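# Seat the grey arch's pegs gently into the stand posts

## Task

Lower the grey arch onto the stand with care, so that the peg beneath each green end drops into the hole of its post and each green end ends up sitting on top of that post. The arch must stay seated on its own after the grippers open and the arms withdraw. The task fails if the arms or hands strike or bear down hard on the stand, or if the arch is shoved, yanked or rammed with force.

## Robot and tools

ROBOT. Two 7-joint arms, named left_arm and right_arm, each ending in a two-finger parallel gripper. The names do not tell you which side of a picture an arm appears on.

FRAME. Positions in results use one world frame shared by both arms. Its origin is on the table surface midway between the arms, +x points forward over the table, +z points up, and left_arm sits toward +y. Units are metres. Printed hand positions can be off, more so when an arm is stretched far.

execute_actions. Argument actions is a list holding at most one item. An empty list sends nothing and returns the state with camera pictures. An action item has rows (1 to 15 rows) and optionally steps (4 to 15, default 15). One control step lasts 1/30 s; each row covers one step and the final row is repeated to fill the remaining steps. A wait item has only steps (up to 300), counted from the previous result, and the time you spend replying is included. Optional pictures: true adds images to an action's result.

ROW LAYOUT. Every row is exactly 18 numbers, both arms always included: left_arm's 7 joint targets, its gripper position, its gripper speed, then the same 9 for right_arm. Joint numbers are absolute target angles in radians, matching the Joint positions line, not offsets. Joint order and nominal ranges: waist -69.115..69.115, shoulder -2.250..2.250, upper arm roll -69.115..69.115, elbow -2.580..2.580, forearm roll -69.115..69.115, wrist pitch -2.100..2.100, wrist roll -69.115..69.115. A call is rejected (nothing sent) if a target exceeds a range end by more than 0.013 and is also further out than the current angle. True ends may differ by up to 0.013; a target beyond the real end is clipped there, and the result may print "joint sent to its limit", possibly about an earlier action. Absence of that message does not prove there is room left.

GRIPPER NUMBERS, both in [-1, 1]. Position is an absolute opening: +1 fully open (85 mm), 0 about 41 mm, pads touch near -0.8, and -1 closes until blocked. Speed sets how fast the gap changes: about 20 mm/s at -1, 85 at 0, 150 at +1. Grip force is not adjustable; a full close gives roughly 190 to 235 N per pad, somewhat more on wide objects. For a firm hold send -1 and keep sending it. For a gentler hold open first, then close to just under the object's width; each extra millimetre squeezes more. To release, command a gap wider than the object. Once the fingers stop, they stay until the position number changes by 0.01 or more, but they re-close by themselves (not past the target) if the object yields, grip drops, or it slips out. To leave a gripper untouched, repeat its previous two numbers; 0 is a real command. position_measured_pct is roughly 50 - 50 x position, so 0 means fully open. Stopping short of the target below 90 means something is held or in the way; about 90 or above means the pads met, maybe on something very thin. The gripper's fingers point along its +z and close along its y. The reported end-effector point lies between the closed pads; fingertips extend about 19 mm past it when shut and 6 mm when open, and closing pushes the tips about 13 mm further out, so keep that clearance above surfaces.

MOTION. Joint speed and acceleration are capped and each arm's joints move in sync, arriving together. Each step the sent target is kept within 0.304 rad of the measured angle for the first four joints and 0.266 rad for the last three, and if the targets would carry the gripper more than 70 mm from where it is, they are scaled back. Large moves may still be unfinished when the result arrives. Between calls the arms keep heading to the last row sent until they nearly stop or a step is HELD. Each action's result is produced 4 steps early; those last steps run while you reply.

RESULT LINES. The state line gives each arm's end_effector_position and end_effector_quat_wxyz. Joint positions and Joint velocities list each arm's joints in order (rad, rad/s); joint torques follow the same order, include weight and contact, and carry offsets and noise. "joint command not followed" means a clearance check altered or blocked joint targets on some steps; the gripper parts still ran. HELD marks steps where your row was partly or wholly not sent. A TORQUE FAULT means a joint hit its load limit (51.3 N m for the first four joints, 32.3 for the last three, held weight included); that arm freezes for 10 s and drops the rest of the call. MOTOR HOT warns from 60 °C; at 75 °C an OVER-TEMPERATURE FAULT lets the arm sag until it cools. Holding loads heats motors, even while you think.

zoom_image. Arguments camera (cam_high, cam_low, cam_left_wrist, cam_right_wrist) and region [x0, y0, x1, y1] in image pixels from the top-left, at most 504 x 504. All cameras are 672x504. Calibration (intrinsics, distortion, world-to-camera transforms) is supplied, but real poses may deviate by a couple of degrees and millimetres; wrist camera poses come from joint readings.

show_instructions takes no arguments and shows the reference images. finished_scene takes scene, the current scene number; it ends that scene for good and reports success.

AVOID. Hard contact of hands or arms with the stand, forcing or ramming the arch, dropping it, knocking anything off the table, and arms pressing into each other. Loose objects may occasionally get a small push. Before finishing, open the grippers and move the arms away so the arch rests unsupported.

Each tool is called as name(argument=value, ...) on one line, values as JSON.

Reference images:

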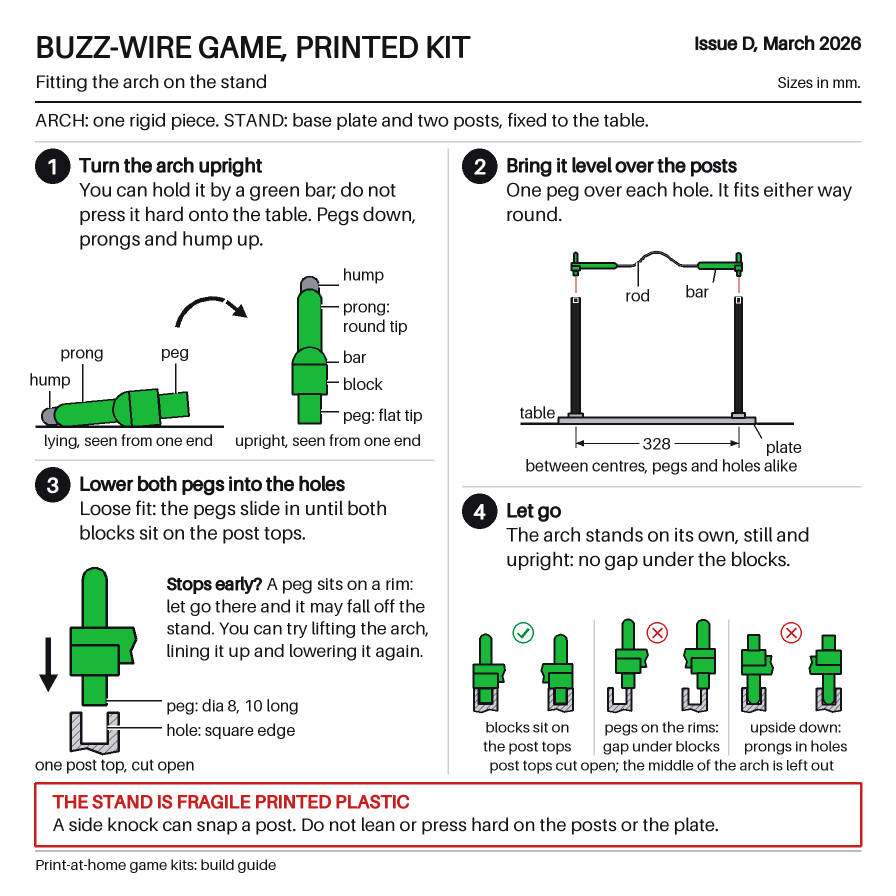

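## Session

execute_actions(actions=[])

Scene clock: 0.00 s of 4600.00 s.
left_arm: end_effector_position=(+0.8665, +0.8242, +0.3978) position_measured_pct=0.0 end_effector_quat_wxyz=(+0.128, +0.400, +0.640, +0.643) | right_arm: end_effector_position=(+0.3328, -0.5172, +0.2413) position_measured_pct=0.0 end_effector_quat_wxyz=(-0.008, +0.892, +0.452, -0.026)
Joint positions: left_arm=[-0.353  1.134 -0.109  0.503 -1.18   0.273  0.944] | right_arm=[ 0.199  0.324  0.349  1.704 -0.075  1.169  0.059]
Joint velocities: left_arm=[-0.     0.     0.    -0.    -0.001  0.     0.   ] | right_arm=[ 0.    -0.     0.     0.    -0.     0.001 -0.   ]
Joint torques (N m, as the joint torque sensors report them, + toward a larger angle): no reading
Motor temperatures (°C, as the motors report them): left_arm=[26 29 30 30 37 40 45] | right_arm=[29 28 27 36 35 31 40]

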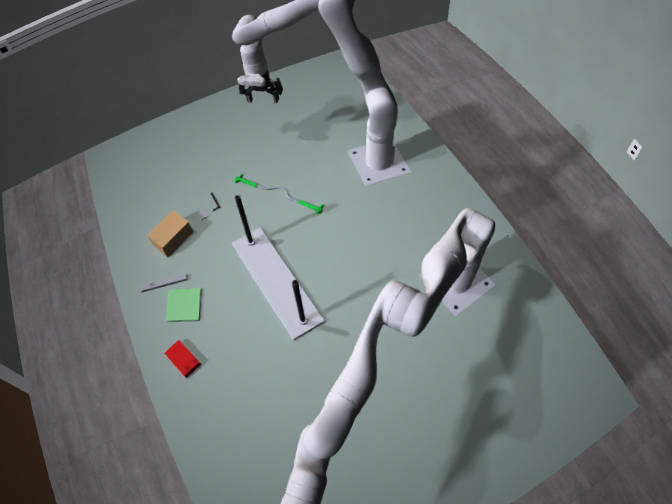

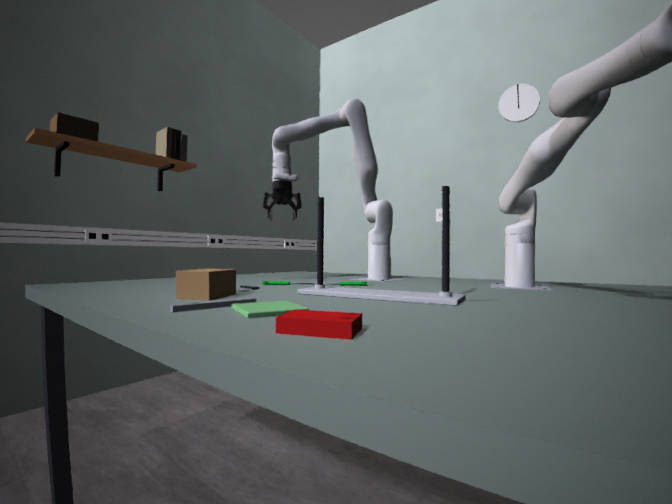

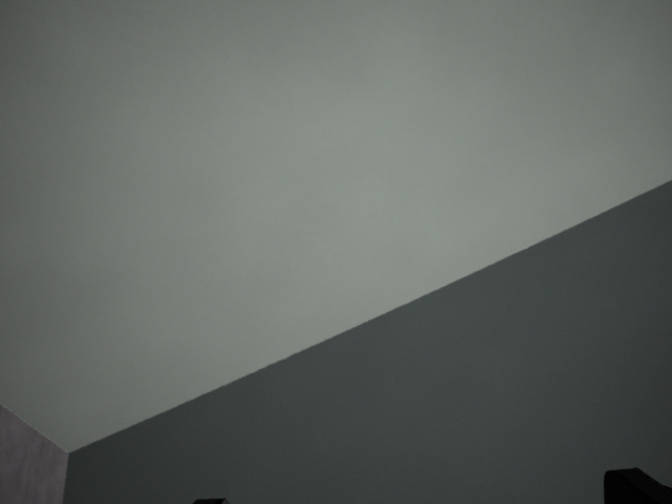

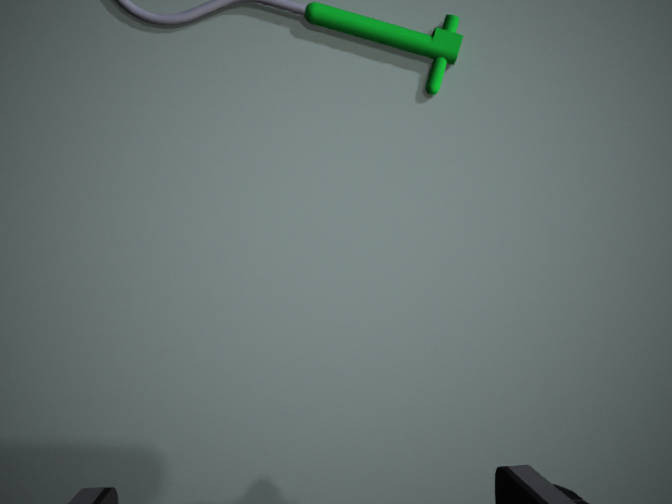

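execute_actions(actions=[{"rows":[[-0.353,1.134,-0.109,0.503,-1.18,0.273,0.944,1,0,-0.367,0.301,0,2.073,0,0.768,0.34,0.3,0]]}])

execute_actions(actions=[{"steps":60}], pictures=true)

Scene clock: 1.73 s of 4600.00 s.
left_arm: end_effector_position=(+0.8666, +0.8241, +0.3981) position_measured_pct=0.0 end_effector_quat_wxyz=(+0.129, +0.400, +0.640, +0.644) | right_arm: end_effector_position=(+0.3663, -0.3928, +0.1934) position_measured_pct=25.0 end_effector_quat_wxyz=(-0.014, +0.749, +0.662, -0.023)
Joint positions: left_arm=[-0.353  1.134 -0.109  0.503 -1.18   0.273  0.944] | right_arm=[-0.     0.312  0.18   1.881 -0.037  1.002  0.2  ]
Joint velocities: left_arm=[-0.    -0.003  0.     0.     0.001 -0.     0.001] | right_arm=[-0.756 -0.025 -0.512  0.538  0.103 -0.64   0.397]
Joint torques (N m, as the joint torque sensors report them, + toward a larger angle): left_arm=[  0.11 -31.47  -0.95 -11.79  -0.92  -0.01  -0.06] | right_arm=[ -0.06 -13.9    0.4   -6.86  -0.01   0.11  -0.07]
Motor temperatures (°C, as the motors report them): left_arm=[26 29 30 30 37 40 45] | right_arm=[29 28 27 36 35 31 40]
Steps of this call (steps 1 to 41: nothing new was sent; steps 42 to 52: the first 11 steps of this action). Readings (joint positions | what the end effector reports):
42: left_arm=[-0.353 1.134 -0.109 0.503 -1.180 0.273 0.944] | right_arm=[0.197 0.324 0.348 1.705 -0.075 1.168 0.060] | left_arm position_measured_pct=0.0 | right_arm position_measured_pct=0.0
43: left_arm=[-0.353 1.134 -0.109 0.503 -1.180 0.273 0.944] | right_arm=[0.191 0.323 0.345 1.710 -0.073 1.163 0.064] | left_arm position_measured_pct=0.0 | right_arm position_measured_pct=0.4
45: left_arm=[-0.353 1.134 -0.109 0.503 -1.180 0.273 0.944] | right_arm=[0.161 0.320 0.322 1.737 -0.065 1.140 0.087] | left_arm position_measured_pct=0.0 | right_arm position_measured_pct=4.4
49: left_arm=[-0.353 1.134 -0.109 0.503 -1.180 0.273 0.944] | right_arm=[0.072 0.315 0.235 1.822 -0.048 1.064 0.157] | left_arm position_measured_pct=0.0 | right_arm position_measured_pct=15.9
52: the state above

Scene clock: 3.73 s of 4600.00 s.
left_arm: end_effector_position=(+0.8666, +0.8241, +0.3981) position_measured_pct=0.0 end_effector_quat_wxyz=(+0.129, +0.400, +0.640, +0.644) | right_arm: end_effector_position=(+0.3571, -0.2072, +0.1491) position_measured_pct=34.9 end_effector_quat_wxyz=(-0.000, +0.476, +0.879, -0.000)
Joint positions: left_arm=[-0.353  1.134 -0.109  0.503 -1.18   0.273  0.944] | right_arm=[-0.367  0.301  0.     2.073  0.     0.768  0.34 ]
Joint velocities: left_arm=[ 0.     0.001 -0.001 -0.001  0.    -0.     0.001] | right_arm=[-0.    -0.    -0.     0.001 -0.    -0.    -0.001]
Joint torques (N m, as the joint torque sensors report them, + toward a larger angle): left_arm=[ -0.22 -31.67  -0.97 -12.    -0.97  -0.08  -0.09] | right_arm=[ -0.15 -12.59   0.05  -5.94   0.13   0.16   0.19]
Motor temperatures (°C, as the motors report them): left_arm=[26 29 30 30 37 40 45] | right_arm=[29 28 27 36 35 31 40]
Kept back: nothing.
Steps of this call (steps 1 to 4: the last 4 steps of your previous action; steps 5 to 45: the robot went on to your last target; steps 46 to 60: nothing new was sent). Readings (joint positions | what the end effector reports):
1: left_arm=[-0.353 1.134 -0.109 0.503 -1.180 0.273 0.944] | right_arm=[-0.026 0.311 0.164 1.898 -0.033 0.980 0.212] | left_arm position_measured_pct=0.0 | right_arm position_measured_pct=27.8
2: left_arm=[-0.353 1.134 -0.109 0.503 -1.180 0.273 0.944] | right_arm=[-0.052 0.310 0.148 1.915 -0.030 0.960 0.225] | left_arm position_measured_pct=0.0 | right_arm position_measured_pct=30.6
4: left_arm=[-0.353 1.134 -0.109 0.503 -1.180 0.273 0.944] | right_arm=[-0.107 0.309 0.120 1.944 -0.025 0.924 0.246] | left_arm position_measured_pct=0.0 | right_arm position_measured_pct=33.7
8: left_arm=[-0.353 1.134 -0.109 0.503 -1.180 0.273 0.944] | right_arm=[-0.219 0.306 0.068 1.999 -0.014 0.856 0.287] | left_arm position_measured_pct=0.0 | right_arm position_measured_pct=34.9
60: the state above
All arms were judged still, so your last target was given up. Only a new action makes them travel on or press farther. Fingers that are still opening or closing keep moving.
camera_calibration (this result's frames):
cam_left_wrist: T_world_to_cam=[[0.408441, -0.129148, 0.903602, -0.594164], [0.679416, -0.618076, -0.395444, 0.145575], [0.609566, 0.775437, -0.164702, -0.959892], [0, 0, 0, 1]] pos_world=[0.728892, 0.757578, 0.436358]
cam_right_wrist: T_world_to_cam=[[0.840724, 0.536659, 0.0719717, -0.207256], [0.538953, -0.842186, -0.0158989, -0.300892], [0.0520813, 0.0521559, -0.99728, 0.282552], [0, 0, 0, 1]] pos_world=[0.321696, -0.156918, 0.291916]

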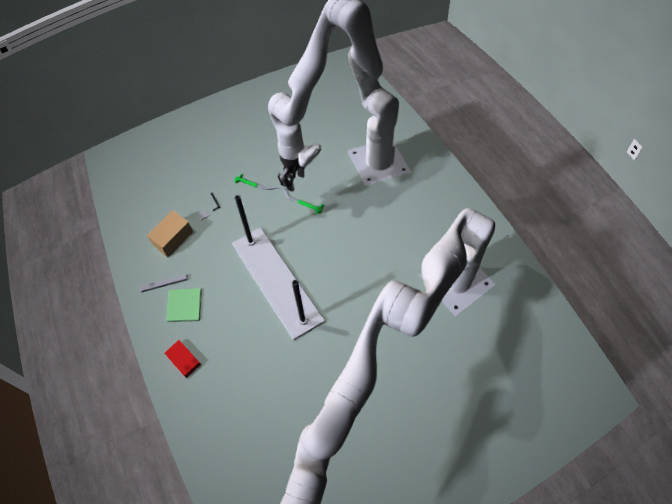

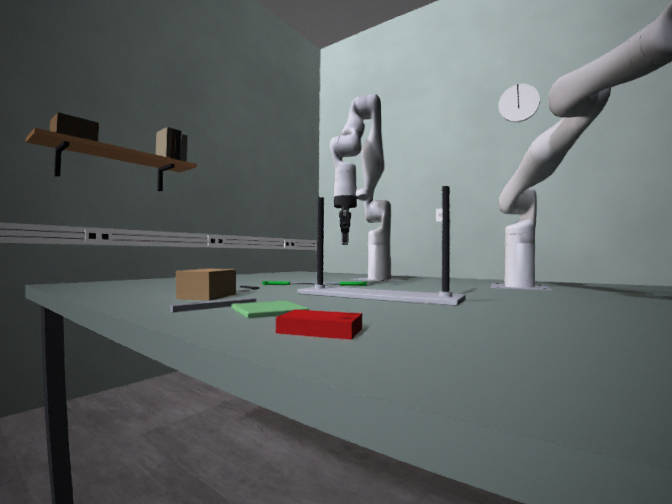

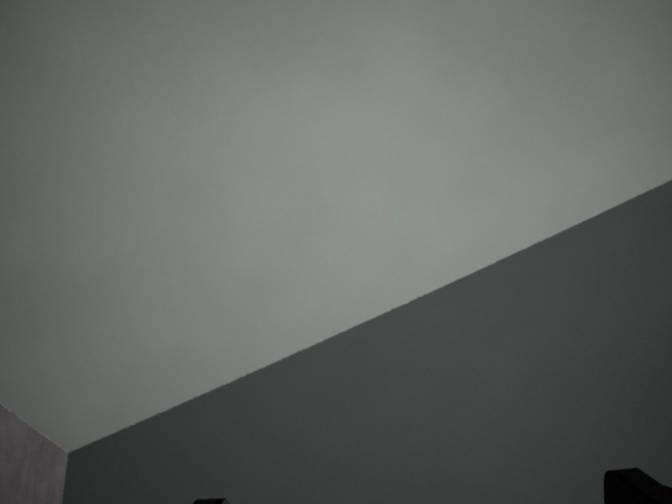

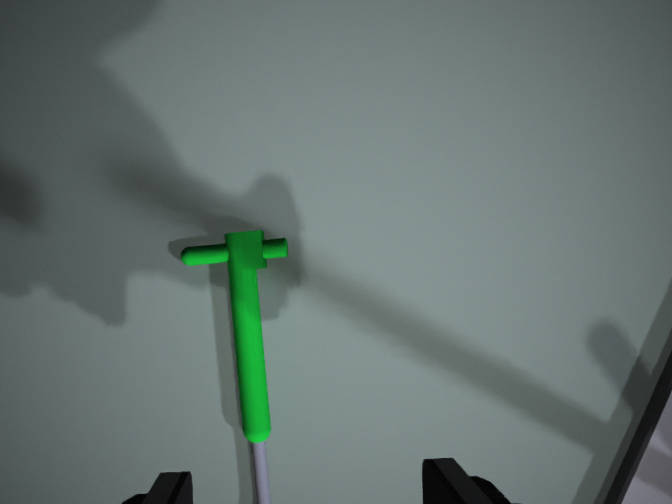

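execute_actions(actions=[{"rows":[[-0.353,1.134,-0.109,0.503,-1.18,0.273,0.944,1,0,-0.396,0.504,0,2.254,0,0.384,0.381,0.3,0]]}])

execute_actions(actions=[{"steps":30}], pictures=true)

Scene clock: 4.50 s of 4600.00 s.
left_arm: end_effector_position=(+0.8666, +0.8241, +0.3981) position_measured_pct=0.0 end_effector_quat_wxyz=(+0.129, +0.400, +0.640, +0.644) | right_arm: end_effector_position=(+0.3339, -0.2047, +0.0636) position_measured_pct=34.9 end_effector_quat_wxyz=(-0.007, +0.450, +0.893, -0.006)
Joint positions: left_arm=[-0.353  1.134 -0.109  0.503 -1.18   0.273  0.944] | right_arm=[-0.392  0.474 -0.     2.227  0.     0.459  0.375]
Joint velocities: left_arm=[ 0.     0.001 -0.001  0.     0.002 -0.    -0.001] | right_arm=[-0.06   0.434 -0.002  0.406 -0.    -1.135  0.093]
Joint torques (N m, as the joint torque sensors report them, + toward a larger angle): left_arm=[  0.08 -31.63  -1.12 -11.93  -1.01   0.11  -0.15] | right_arm=[  0.21 -14.14   0.07  -3.93   0.12  -0.11   0.02]
Motor temperatures (°C, as the motors report them): left_arm=[26 29 30 30 37 40 45] | right_arm=[29 28 27 36 35 31 40]
Steps of this call (steps 1 to 12: nothing new was sent; steps 13 to 23: the first 11 steps of this action). Readings (joint positions | what the end effector reports):
13: left_arm=[-0.353 1.134 -0.109 0.503 -1.180 0.273 0.944] | right_arm=[-0.367 0.302 0.000 2.074 0.000 0.767 0.340] | left_arm position_measured_pct=0.0 | right_arm position_measured_pct=34.9
14: left_arm=[-0.353 1.134 -0.109 0.503 -1.180 0.273 0.944] | right_arm=[-0.368 0.309 0.000 2.078 0.000 0.760 0.341] | left_arm position_measured_pct=0.0 | right_arm position_measured_pct=34.9
16: left_arm=[-0.353 1.134 -0.109 0.503 -1.180 0.273 0.944] | right_arm=[-0.373 0.339 0.000 2.102 0.000 0.725 0.346] | left_arm position_measured_pct=0.0 | right_arm position_measured_pct=34.9
20: left_arm=[-0.353 1.134 -0.109 0.503 -1.180 0.273 0.944] | right_arm=[-0.385 0.425 -0.000 2.182 -0.000 0.580 0.365] | left_arm position_measured_pct=0.0 | right_arm position_measured_pct=34.9
23: the state above

Scene clock: 5.50 s of 4600.00 s.
left_arm: end_effector_position=(+0.8666, +0.8241, +0.3981) position_measured_pct=0.0 end_effector_quat_wxyz=(+0.129, +0.400, +0.640, +0.644) | right_arm: end_effector_position=(+0.3340, -0.2032, +0.0504) position_measured_pct=34.9 end_effector_quat_wxyz=(-0.000, +0.445, +0.896, -0.000)
Joint positions: left_arm=[-0.353  1.134 -0.109  0.503 -1.18   0.273  0.944] | right_arm=[-0.396  0.504  0.     2.254  0.     0.384  0.381]
Joint velocities: left_arm=[ 0.     0.001  0.001  0.     0.    -0.     0.001] | right_arm=[-0.001  0.    -0.     0.     0.001 -0.002 -0.   ]
Joint torques (N m, as the joint torque sensors report them, + toward a larger angle): left_arm=[ -0.08 -31.39  -0.87 -12.02  -0.97  -0.2   -0.05] | right_arm=[ -0.23 -13.04   0.19  -3.14   0.3    0.05   0.14]
Motor temperatures (°C, as the motors report them): left_arm=[26 29 30 30 37 40 45] | right_arm=[29 28 27 36 35 31 40]
Kept back: nothing.
Steps of this call (steps 1 to 4: the last 4 steps of your previous action; steps 5 to 30: the robot went on to your last target). Readings (joint positions | what the end effector reports):
1: left_arm=[-0.353 1.134 -0.109 0.503 -1.180 0.273 0.944] | right_arm=[-0.393 0.486 -0.000 2.239 -0.000 0.425 0.378] | left_arm position_measured_pct=0.0 | right_arm position_measured_pct=34.9
2: left_arm=[-0.353 1.134 -0.109 0.503 -1.180 0.273 0.944] | right_arm=[-0.394 0.494 -0.000 2.247 -0.000 0.402 0.380] | left_arm position_measured_pct=0.0 | right_arm position_measured_pct=34.9
4: left_arm=[-0.353 1.134 -0.109 0.503 -1.180 0.273 0.944] | right_arm=[-0.395 0.498 -0.000 2.253 -0.000 0.385 0.381] | left_arm position_measured_pct=0.0 | right_arm position_measured_pct=34.9
8: left_arm=[-0.353 1.134 -0.109 0.503 -1.180 0.273 0.944] | right_arm=[-0.396 0.502 -0.000 2.254 -0.000 0.384 0.381] | left_arm position_measured_pct=0.0 | right_arm position_measured_pct=34.9
30: the state above
All arms were judged still, so your last target was given up. Only a new action makes them travel on or press farther. Fingers that are still opening or closing keep moving.
camera_calibration (this result's frames):
cam_left_wrist: T_world_to_cam=[[0.40844, -0.129148, 0.903602, -0.594164], [0.679416, -0.618076, -0.395444, 0.145575], [0.609566, 0.775437, -0.164702, -0.959893], [0, 0, 0, 1]] pos_world=[0.728892, 0.757578, 0.436358]
cam_right_wrist: T_world_to_cam=[[0.80113, 0.594146, 0.0719806, -0.157865], [0.596538, -0.802427, -0.0159135, -0.297793], [0.0483043, 0.0556879, -0.997279, 0.187096], [0, 0, 0, 1]] pos_world=[0.295078, -0.155582, 0.193211]

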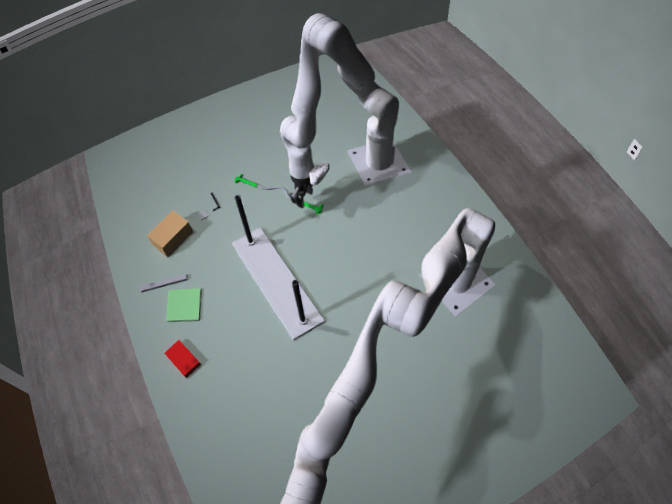

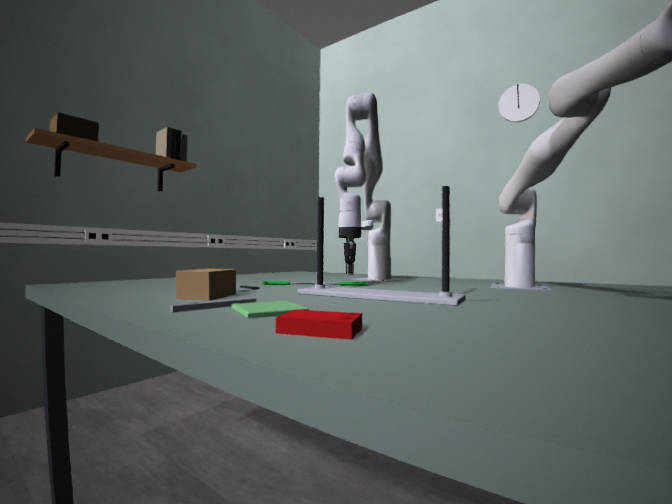

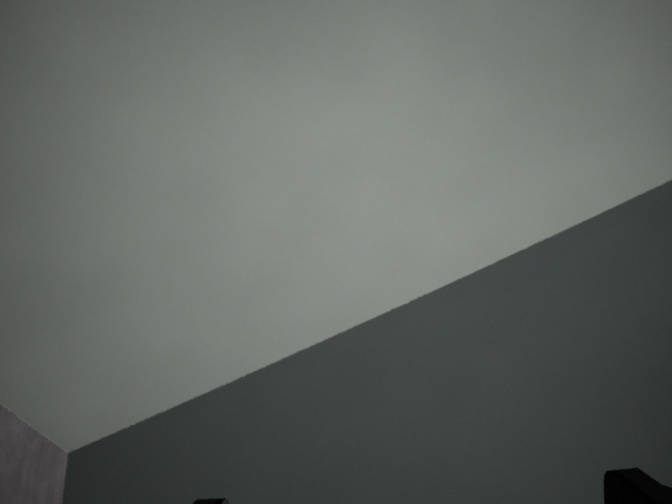

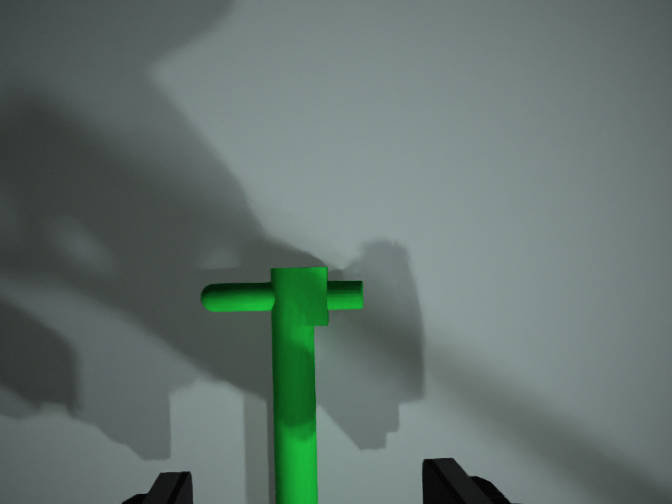

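execute_actions(actions=[{"rows":[[-0.353,1.134,-0.109,0.503,-1.18,0.273,0.944,1,0,-0.396,0.53,0,2.26,0,0.352,0.381,0,0],[-0.353,1.134,-0.109,0.503,-1.18,0.273,0.944,1,0,-0.396,0.53,0,2.26,0,0.352,0.381,0,0],[-0.353,1.134,-0.109,0.503,-1.18,0.273,0.944,1,0,-0.396,0.558,0,2.266,0,0.318,0.381,0,0],[-0.353,1.134,-0.109,0.503,-1.18,0.273,0.944,1,0,-0.396,0.558,0,2.266,0,0.318,0.381,0,0],[-0.353,1.134,-0.109,0.503,-1.18,0.273,0.944,1,0,-0.396,0.585,0,2.271,0,0.286,0.381,0,0]]}])

execute_actions(actions=[{"rows":[[-0.353,1.134,-0.109,0.503,-1.18,0.273,0.944,1,0,-0.396,0.585,0,2.271,0,0.286,0.381,-1,-0.6]]}])

execute_actions(actions=[{"steps":25}], pictures=true)

Scene clock: 6.03 s of 4600.00 s.
left_arm: end_effector_position=(+0.8666, +0.8241, +0.3981) position_measured_pct=0.0 end_effector_quat_wxyz=(+0.129, +0.400, +0.640, +0.644) | right_arm: end_effector_position=(+0.3349, -0.2029, +0.0238) position_measured_pct=49.6 end_effector_quat_wxyz=(+0.001, +0.445, +0.896, +0.001)
Joint positions: left_arm=[-0.353  1.134 -0.109  0.503 -1.18   0.273  0.944] | right_arm=[-0.396  0.582 -0.     2.271 -0.     0.286  0.381]
Joint velocities: left_arm=[-0.    -0.001 -0.001 -0.    -0.    -0.    -0.   ] | right_arm=[ 0.     0.026  0.     0.002 -0.    -0.006  0.   ]
Joint torques (N m, as the joint torque sensors report them, + toward a larger angle): left_arm=[  0.02 -31.38  -0.98 -11.99  -0.86  -0.11  -0.11] | right_arm=[ -0.12 -13.59   0.29  -2.54   0.1   -0.02   0.09]
Motor temperatures (°C, as the motors report them): left_arm=[26 29 30 30 37 40 45] | right_arm=[29 28 27 36 35 31 40]
Steps of this call (steps 1 to 5: nothing new was sent; steps 6 to 16: the first 11 steps of this action). Readings (joint positions | what the end effector reports):
6: left_arm=[-0.353 1.134 -0.109 0.503 -1.180 0.273 0.944] | right_arm=[-0.396 0.506 0.000 2.254 -0.000 0.383 0.381] | left_arm position_measured_pct=0.0 | right_arm position_measured_pct=34.9
7: left_arm=[-0.353 1.134 -0.109 0.503 -1.180 0.273 0.944] | right_arm=[-0.396 0.512 0.000 2.255 -0.000 0.377 0.381] | left_arm position_measured_pct=0.0 | right_arm position_measured_pct=35.3
9: left_arm=[-0.353 1.134 -0.109 0.503 -1.180 0.273 0.944] | right_arm=[-0.396 0.537 0.000 2.260 0.000 0.350 0.381] | left_arm position_measured_pct=0.0 | right_arm position_measured_pct=39.3
13: left_arm=[-0.353 1.134 -0.109 0.503 -1.180 0.273 0.944] | right_arm=[-0.396 0.578 -0.000 2.270 0.000 0.293 0.381] | left_arm position_measured_pct=0.0 | right_arm position_measured_pct=48.4
16: the state above

Scene clock: 6.53 s of 4600.00 s.
left_arm: end_effector_position=(+0.8666, +0.8241, +0.3981) position_measured_pct=0.0 end_effector_quat_wxyz=(+0.129, +0.400, +0.640, +0.644) | right_arm: end_effector_position=(+0.3340, -0.2032, +0.0227) position_measured_pct=63.1 end_effector_quat_wxyz=(-0.000, +0.445, +0.896, -0.000)
Joint positions: left_arm=[-0.353  1.134 -0.109  0.503 -1.18   0.273  0.944] | right_arm=[-0.396  0.585  0.     2.271  0.     0.286  0.381]
Joint velocities: left_arm=[ 0.    -0.     0.001 -0.     0.     0.    -0.001] | right_arm=[-0.     0.     0.     0.001  0.     0.001  0.001]
Joint torques (N m, as the joint torque sensors report them, + toward a larger angle): left_arm=[  0.02 -31.51  -0.91 -12.03  -0.98  -0.07  -0.19] | right_arm=[ -0.02 -13.73  -0.13  -2.41   0.2    0.17  -0.06]
Motor temperatures (°C, as the motors report them): left_arm=[26 29 30 30 37 40 45] | right_arm=[29 28 27 36 35 31 40]
Steps of this call (steps 1 to 4: the last 4 steps of your previous action; steps 5 to 15: the first 11 steps of this action). Readings (joint positions | what the end effector reports):
5: left_arm=[-0.353 1.134 -0.109 0.503 -1.180 0.273 0.944] | right_arm=[-0.396 0.584 -0.000 2.271 0.000 0.286 0.381] | left_arm position_measured_pct=0.0 | right_arm position_measured_pct=49.6
6: left_arm=[-0.353 1.134 -0.109 0.503 -1.180 0.273 0.944] | right_arm=[-0.396 0.584 -0.000 2.271 0.000 0.286 0.381] | left_arm position_measured_pct=0.0 | right_arm position_measured_pct=50.0
8: left_arm=[-0.353 1.134 -0.109 0.503 -1.180 0.273 0.944] | right_arm=[-0.396 0.585 -0.000 2.271 0.000 0.286 0.381] | left_arm position_measured_pct=0.0 | right_arm position_measured_pct=52.4
12: left_arm=[-0.353 1.134 -0.109 0.503 -1.180 0.273 0.944] | right_arm=[-0.396 0.585 0.000 2.271 -0.000 0.286 0.381] | left_arm position_measured_pct=0.0 | right_arm position_measured_pct=58.3
15: the state above

Scene clock: 7.37 s of 4600.00 s.
left_arm: end_effector_position=(+0.8666, +0.8241, +0.3981) position_measured_pct=0.0 end_effector_quat_wxyz=(+0.129, +0.400, +0.640, +0.644) | right_arm: end_effector_position=(+0.3341, -0.2032, +0.0232) position_measured_pct=84.5 end_effector_quat_wxyz=(+0.000, +0.445, +0.896, +0.000)
Joint positions: left_arm=[-0.353  1.134 -0.109  0.503 -1.18   0.273  0.944] | right_arm=[-0.396  0.583  0.     2.271 -0.     0.287  0.381]
Joint velocities: left_arm=[-0.    -0.    -0.002 -0.001 -0.001  0.     0.003] | right_arm=[ 0.     0.     0.    -0.001 -0.     0.     0.   ]
Joint torques (N m, as the joint torque sensors report them, + toward a larger angle): left_arm=[ -0.07 -31.32  -0.86 -11.92  -0.95   0.01  -0.17] | right_arm=[ -0.29 -12.44   0.05  -2.69   0.1   -0.34  -0.02]
Motor temperatures (°C, as the motors report them): left_arm=[26 29 30 30 37 40 45] | right_arm=[29 28 27 36 35 31 40]
Kept back: nothing.
Steps of this call (steps 1 to 4: the last 4 steps of your previous action; steps 5 to 15: the robot went on to your last target; steps 16 to 25: nothing new was sent). Readings (joint positions | what the end effector reports):
1: left_arm=[-0.353 1.134 -0.109 0.503 -1.180 0.273 0.944] | right_arm=[-0.396 0.585 0.000 2.271 0.000 0.286 0.381] | left_arm position_measured_pct=0.0 | right_arm position_measured_pct=64.7
2: left_arm=[-0.353 1.134 -0.109 0.503 -1.180 0.273 0.944] | right_arm=[-0.396 0.585 -0.000 2.271 0.000 0.286 0.381] | left_arm position_measured_pct=0.0 | right_arm position_measured_pct=66.3
4: left_arm=[-0.353 1.134 -0.109 0.503 -1.180 0.273 0.944] | right_arm=[-0.396 0.585 0.000 2.271 -0.000 0.286 0.381] | left_arm position_measured_pct=0.0 | right_arm position_measured_pct=69.8
8: left_arm=[-0.353 1.134 -0.109 0.503 -1.180 0.273 0.944] | right_arm=[-0.396 0.585 0.000 2.271 0.000 0.286 0.381] | left_arm position_measured_pct=0.0 | right_arm position_measured_pct=76.2
25: the state above
All arms were judged still, so your last target was given up. Only a new action makes them travel on or press farther. Fingers that are still opening or closing keep moving.
camera_calibration (this result's frames):
cam_left_wrist: T_world_to_cam=[[0.408441, -0.129148, 0.903602, -0.594164], [0.679416, -0.618076, -0.395444, 0.145575], [0.609565, 0.775438, -0.164702, -0.959893], [0, 0, 0, 1]] pos_world=[0.728892, 0.757578, 0.436358]
cam_right_wrist: T_world_to_cam=[[0.801083, 0.594122, 0.0726967, -0.156037], [0.59654, -0.802432, -0.0156186, -0.298295], [0.0490548, 0.0558783, -0.997232, 0.159731], [0, 0, 0, 1]] pos_world=[0.295107, -0.155582, 0.165973]

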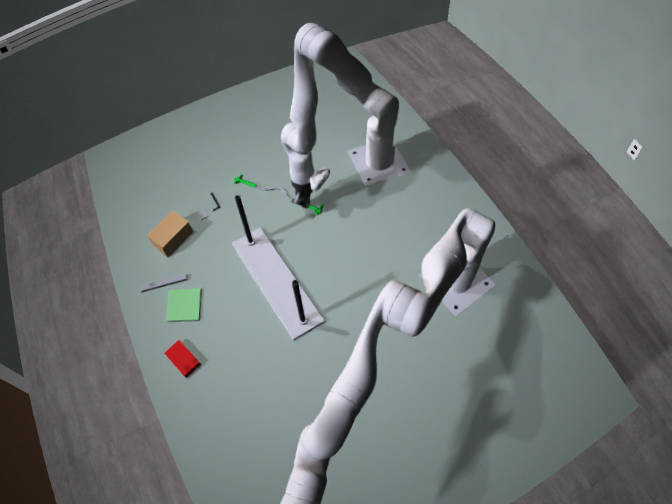

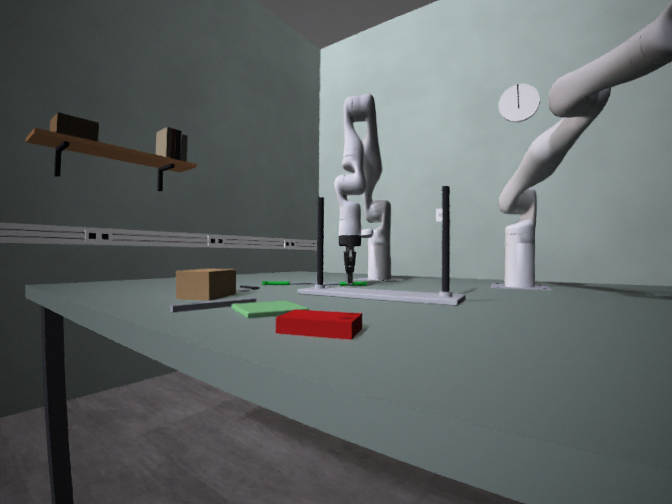

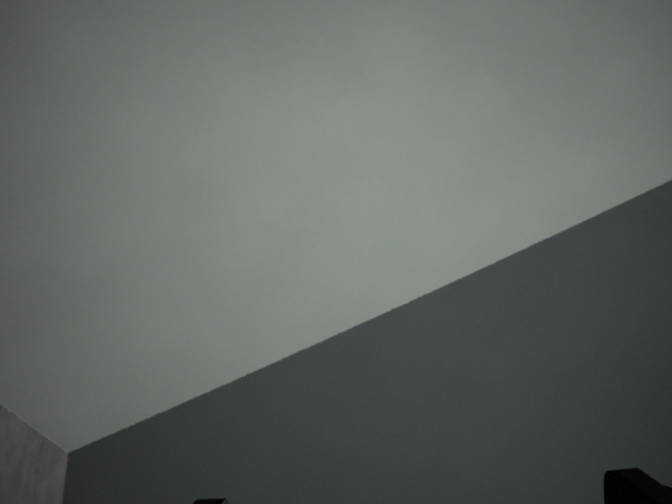

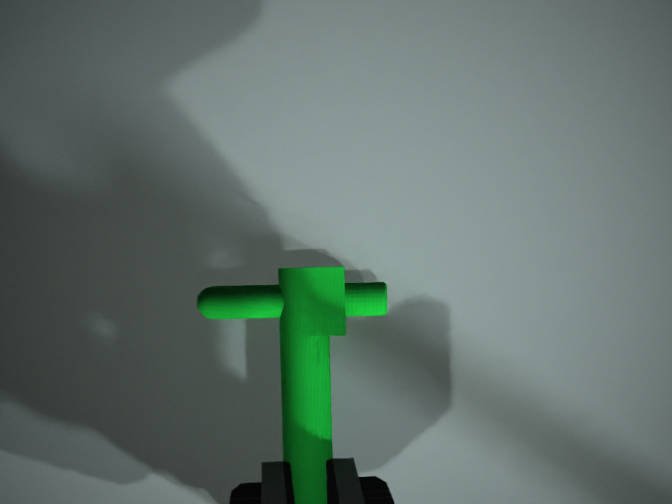

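execute_actions(actions=[{"rows":[[-0.6,0.5,-0.109,0.8,-1.18,0.273,0.944,1,0,-0.396,0.575,0,2.27,0,0.297,0.381,-1,-0.6],[-0.6,0.5,-0.109,0.8,-1.18,0.273,0.944,1,0,-0.396,0.56,0,2.266,0,0.316,0.381,-1,-0.6],[-0.6,0.5,-0.109,0.8,-1.18,0.273,0.944,1,0,-0.396,0.54,0,2.262,0,0.34,0.381,-1,-0.6],[-0.6,0.5,-0.109,0.8,-1.18,0.273,0.944,1,0,-0.396,0.504,0,2.254,0,0.384,0.381,-1,-0.6],[-0.6,0.5,-0.109,0.8,-1.18,0.273,0.944,1,0,-0.396,0.46,0,2.24,0,0.442,0.381,-1,-0.6],[-0.6,0.5,-0.109,0.8,-1.18,0.273,0.944,1,0,-0.396,0.4,0,2.21,0,0.53,0.381,-1,-0.6],[-0.6,0.5,-0.109,0.8,-1.18,0.273,0.944,1,0,-0.396,0.25,0,2.13,0,0.76,0.381,-1,-0.6]]}])

execute_actions(actions=[{"rows":[[-0.6,0.5,-0.109,0.8,-1.18,0.273,0.944,1,0,0.5,0.15,0,2.0,0,0.9,0.381,-1,-0.6]]}])

execute_actions(actions=[{"steps":40}], pictures=true)

Scene clock: 8.20 s of 4600.00 s.
left_arm: end_effector_position=(+0.7637, +0.9010, +0.4825) position_measured_pct=0.0 end_effector_quat_wxyz=(+0.096, +0.348, +0.658, +0.661) | right_arm: end_effector_position=(+0.3461, -0.1999, +0.1023) position_measured_pct=84.5 end_effector_quat_wxyz=(+0.012, +0.445, +0.895, +0.011)
Joint positions: left_arm=[-0.469  0.959 -0.109  0.644 -1.18   0.273  0.944] | right_arm=[-0.396  0.37   0.     2.197  0.     0.543  0.381]
Joint velocities: left_arm=[-0.303 -0.619 -0.007  0.362 -0.001  0.004  0.   ] | right_arm=[-0.001 -0.715 -0.    -0.453 -0.     1.186  0.   ]
Joint torques (N m, as the joint torque sensors report them, + toward a larger angle): left_arm=[  1.9  -30.93  -0.76 -12.66  -0.9   -0.31  -0.11] | right_arm=[ 0.02 -9.9   0.09 -2.64  0.31  0.45  0.  ]
Motor temperatures (°C, as the motors report them): left_arm=[26 29 30 30 37 40 45] | right_arm=[29 28 27 36 35 31 40]
Steps of this call (steps 1 to 14: nothing new was sent; steps 15 to 25: the first 11 steps of this action). Readings (joint positions | what the end effector reports):
15: left_arm=[-0.354 1.133 -0.109 0.504 -1.180 0.273 0.944] | right_arm=[-0.396 0.582 0.000 2.271 -0.000 0.287 0.381] | left_arm position_measured_pct=0.0 | right_arm position_measured_pct=84.5
16: left_arm=[-0.358 1.127 -0.108 0.511 -1.180 0.272 0.944] | right_arm=[-0.396 0.576 -0.000 2.271 -0.000 0.292 0.381] | left_arm position_measured_pct=0.0 | right_arm position_measured_pct=84.5
18: left_arm=[-0.380 1.098 -0.106 0.539 -1.179 0.271 0.944] | right_arm=[-0.396 0.555 -0.000 2.266 -0.000 0.316 0.381] | left_arm position_measured_pct=0.0 | right_arm position_measured_pct=84.5
22: left_arm=[-0.435 1.020 -0.108 0.604 -1.180 0.273 0.944] | right_arm=[-0.396 0.456 -0.000 2.241 -0.000 0.431 0.381] | left_arm position_measured_pct=0.0 | right_arm position_measured_pct=84.5
25: the state above

Scene clock: 8.70 s of 4600.00 s.
left_arm: end_effector_position=(+0.6242, +0.9100, +0.6965) position_measured_pct=0.0 end_effector_quat_wxyz=(+0.093, +0.263, +0.626, +0.728) | right_arm: end_effector_position=(+0.3649, -0.2855, +0.1969) position_measured_pct=84.5 end_effector_quat_wxyz=(+0.026, +0.556, +0.830, +0.018)
Joint positions: left_arm=[-0.565  0.646 -0.109  0.758 -1.18   0.273  0.944] | right_arm=[-0.138  0.185 -0.001  2.039 -0.     0.855  0.381]
Joint velocities: left_arm=[-0.151 -0.624  0.001  0.178 -0.    -0.    -0.001] | right_arm=[ 1.054 -0.146  0.    -0.177 -0.     0.199 -0.   ]
Joint torques (N m, as the joint torque sensors report them, + toward a larger angle): left_arm=[  0.31 -24.68  -0.85 -12.31  -0.76  -0.24  -0.13] | right_arm=[  0.04 -11.08   0.09  -6.7    0.33   0.1    0.13]
Motor temperatures (°C, as the motors report them): left_arm=[26 29 30 30 37 40 45] | right_arm=[29 28 27 36 35 31 40]
Steps of this call (steps 1 to 4: the last 4 steps of your previous action; steps 5 to 15: the first 11 steps of this action). Readings (joint positions | what the end effector reports):
5: left_arm=[-0.511 0.854 -0.109 0.694 -1.180 0.273 0.944] | right_arm=[-0.395 0.269 -0.000 2.138 -0.000 0.731 0.381] | left_arm position_measured_pct=0.0 | right_arm position_measured_pct=84.5
6: left_arm=[-0.518 0.833 -0.109 0.702 -1.180 0.273 0.944] | right_arm=[-0.389 0.257 -0.001 2.128 -0.000 0.754 0.381] | left_arm position_measured_pct=0.0 | right_arm position_measured_pct=84.5
8: left_arm=[-0.529 0.792 -0.110 0.716 -1.180 0.273 0.944] | right_arm=[-0.360 0.237 -0.002 2.103 -0.001 0.784 0.381] | left_arm position_measured_pct=0.0 | right_arm position_measured_pct=84.5
12: left_arm=[-0.550 0.709 -0.109 0.740 -1.180 0.273 0.944] | right_arm=[-0.242 0.202 -0.002 2.061 -0.001 0.831 0.381] | left_arm position_measured_pct=0.0 | right_arm position_measured_pct=84.5
15: the state above

Scene clock: 10.03 s of 4600.00 s.
left_arm: end_effector_position=(+0.5540, +0.8886, +0.7919) position_measured_pct=0.0 end_effector_quat_wxyz=(+0.096, +0.225, +0.602, +0.760) | right_arm: end_effector_position=(+0.2902, -0.4925, +0.2188) position_measured_pct=84.5 end_effector_quat_wxyz=(+0.044, +0.788, +0.614, +0.013)
Joint positions: left_arm=[-0.6    0.5   -0.109  0.8   -1.18   0.273  0.944] | right_arm=[0.5   0.15  0.    2.    0.    0.9   0.381]
Joint velocities: left_arm=[-0.     0.003  0.001 -0.001 -0.003 -0.    -0.001] | right_arm=[ 0.     0.    -0.    -0.    -0.     0.002  0.001]
Joint torques (N m, as the joint torque sensors report them, + toward a larger angle): left_arm=[  0.05 -22.06  -0.7  -11.84  -0.97  -0.37  -0.12] | right_arm=[  0.02 -10.8    0.14  -7.52   0.11  -0.34   0.  ]
Motor temperatures (°C, as the motors report them): left_arm=[26 29 30 30 37 40 45] | right_arm=[29 28 27 36 35 31 40]
Kept back: nothing.
Steps of this call (steps 1 to 4: the last 4 steps of your previous action; steps 5 to 40: the robot went on to your last target). Readings (joint positions | what the end effector reports):
1: left_arm=[-0.570 0.626 -0.109 0.764 -1.180 0.273 0.944] | right_arm=[-0.102 0.180 -0.001 2.033 -0.000 0.861 0.381] | left_arm position_measured_pct=0.0 | right_arm position_measured_pct=84.5
2: left_arm=[-0.575 0.605 -0.109 0.770 -1.180 0.273 0.944] | right_arm=[-0.067 0.176 -0.001 2.028 -0.000 0.867 0.381] | left_arm position_measured_pct=0.0 | right_arm position_measured_pct=84.5
4: left_arm=[-0.585 0.563 -0.109 0.782 -1.180 0.273 0.944] | right_arm=[0.005 0.170 -0.000 2.021 -0.000 0.875 0.381] | left_arm position_measured_pct=0.0 | right_arm position_measured_pct=84.5
8: left_arm=[-0.598 0.505 -0.110 0.795 -1.181 0.273 0.944] | right_arm=[0.149 0.161 -0.000 2.011 -0.000 0.887 0.381] | left_arm position_measured_pct=0.0 | right_arm position_measured_pct=84.5
40: the state above
camera_calibration (this result's frames):
cam_left_wrist: T_world_to_cam=[[0.182313, -0.218682, 0.958614, -0.652748], [0.90525, -0.343211, -0.250458, 0.0694042], [0.383777, 0.913447, 0.13539, -0.989687], [0, 0, 0, 1]] pos_world=[0.435995, 0.785102, 0.77711]
cam_right_wrist: T_world_to_cam=[[0.955907, -0.248123, 0.157085, -0.441425], [-0.2539, -0.967072, 0.0175155, -0.342756], [0.147567, -0.0566271, -0.98743, 0.286927], [0, 0, 0, 1]] pos_world=[0.292595, -0.42475, 0.358665]

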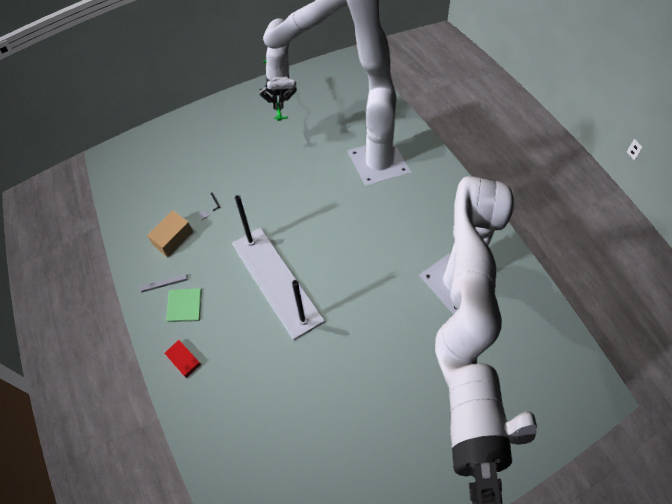

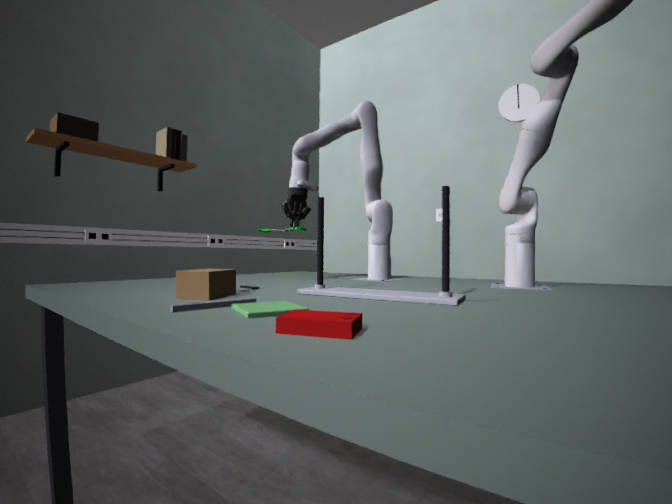

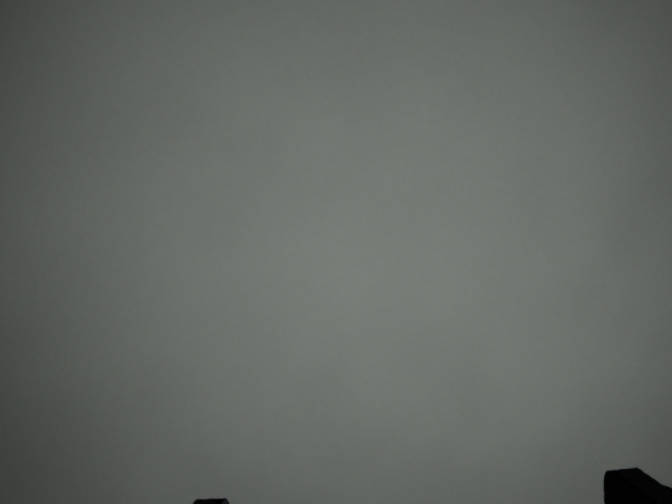

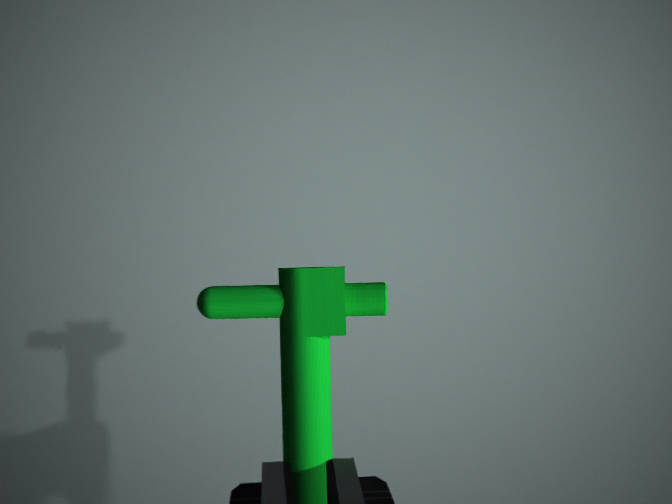

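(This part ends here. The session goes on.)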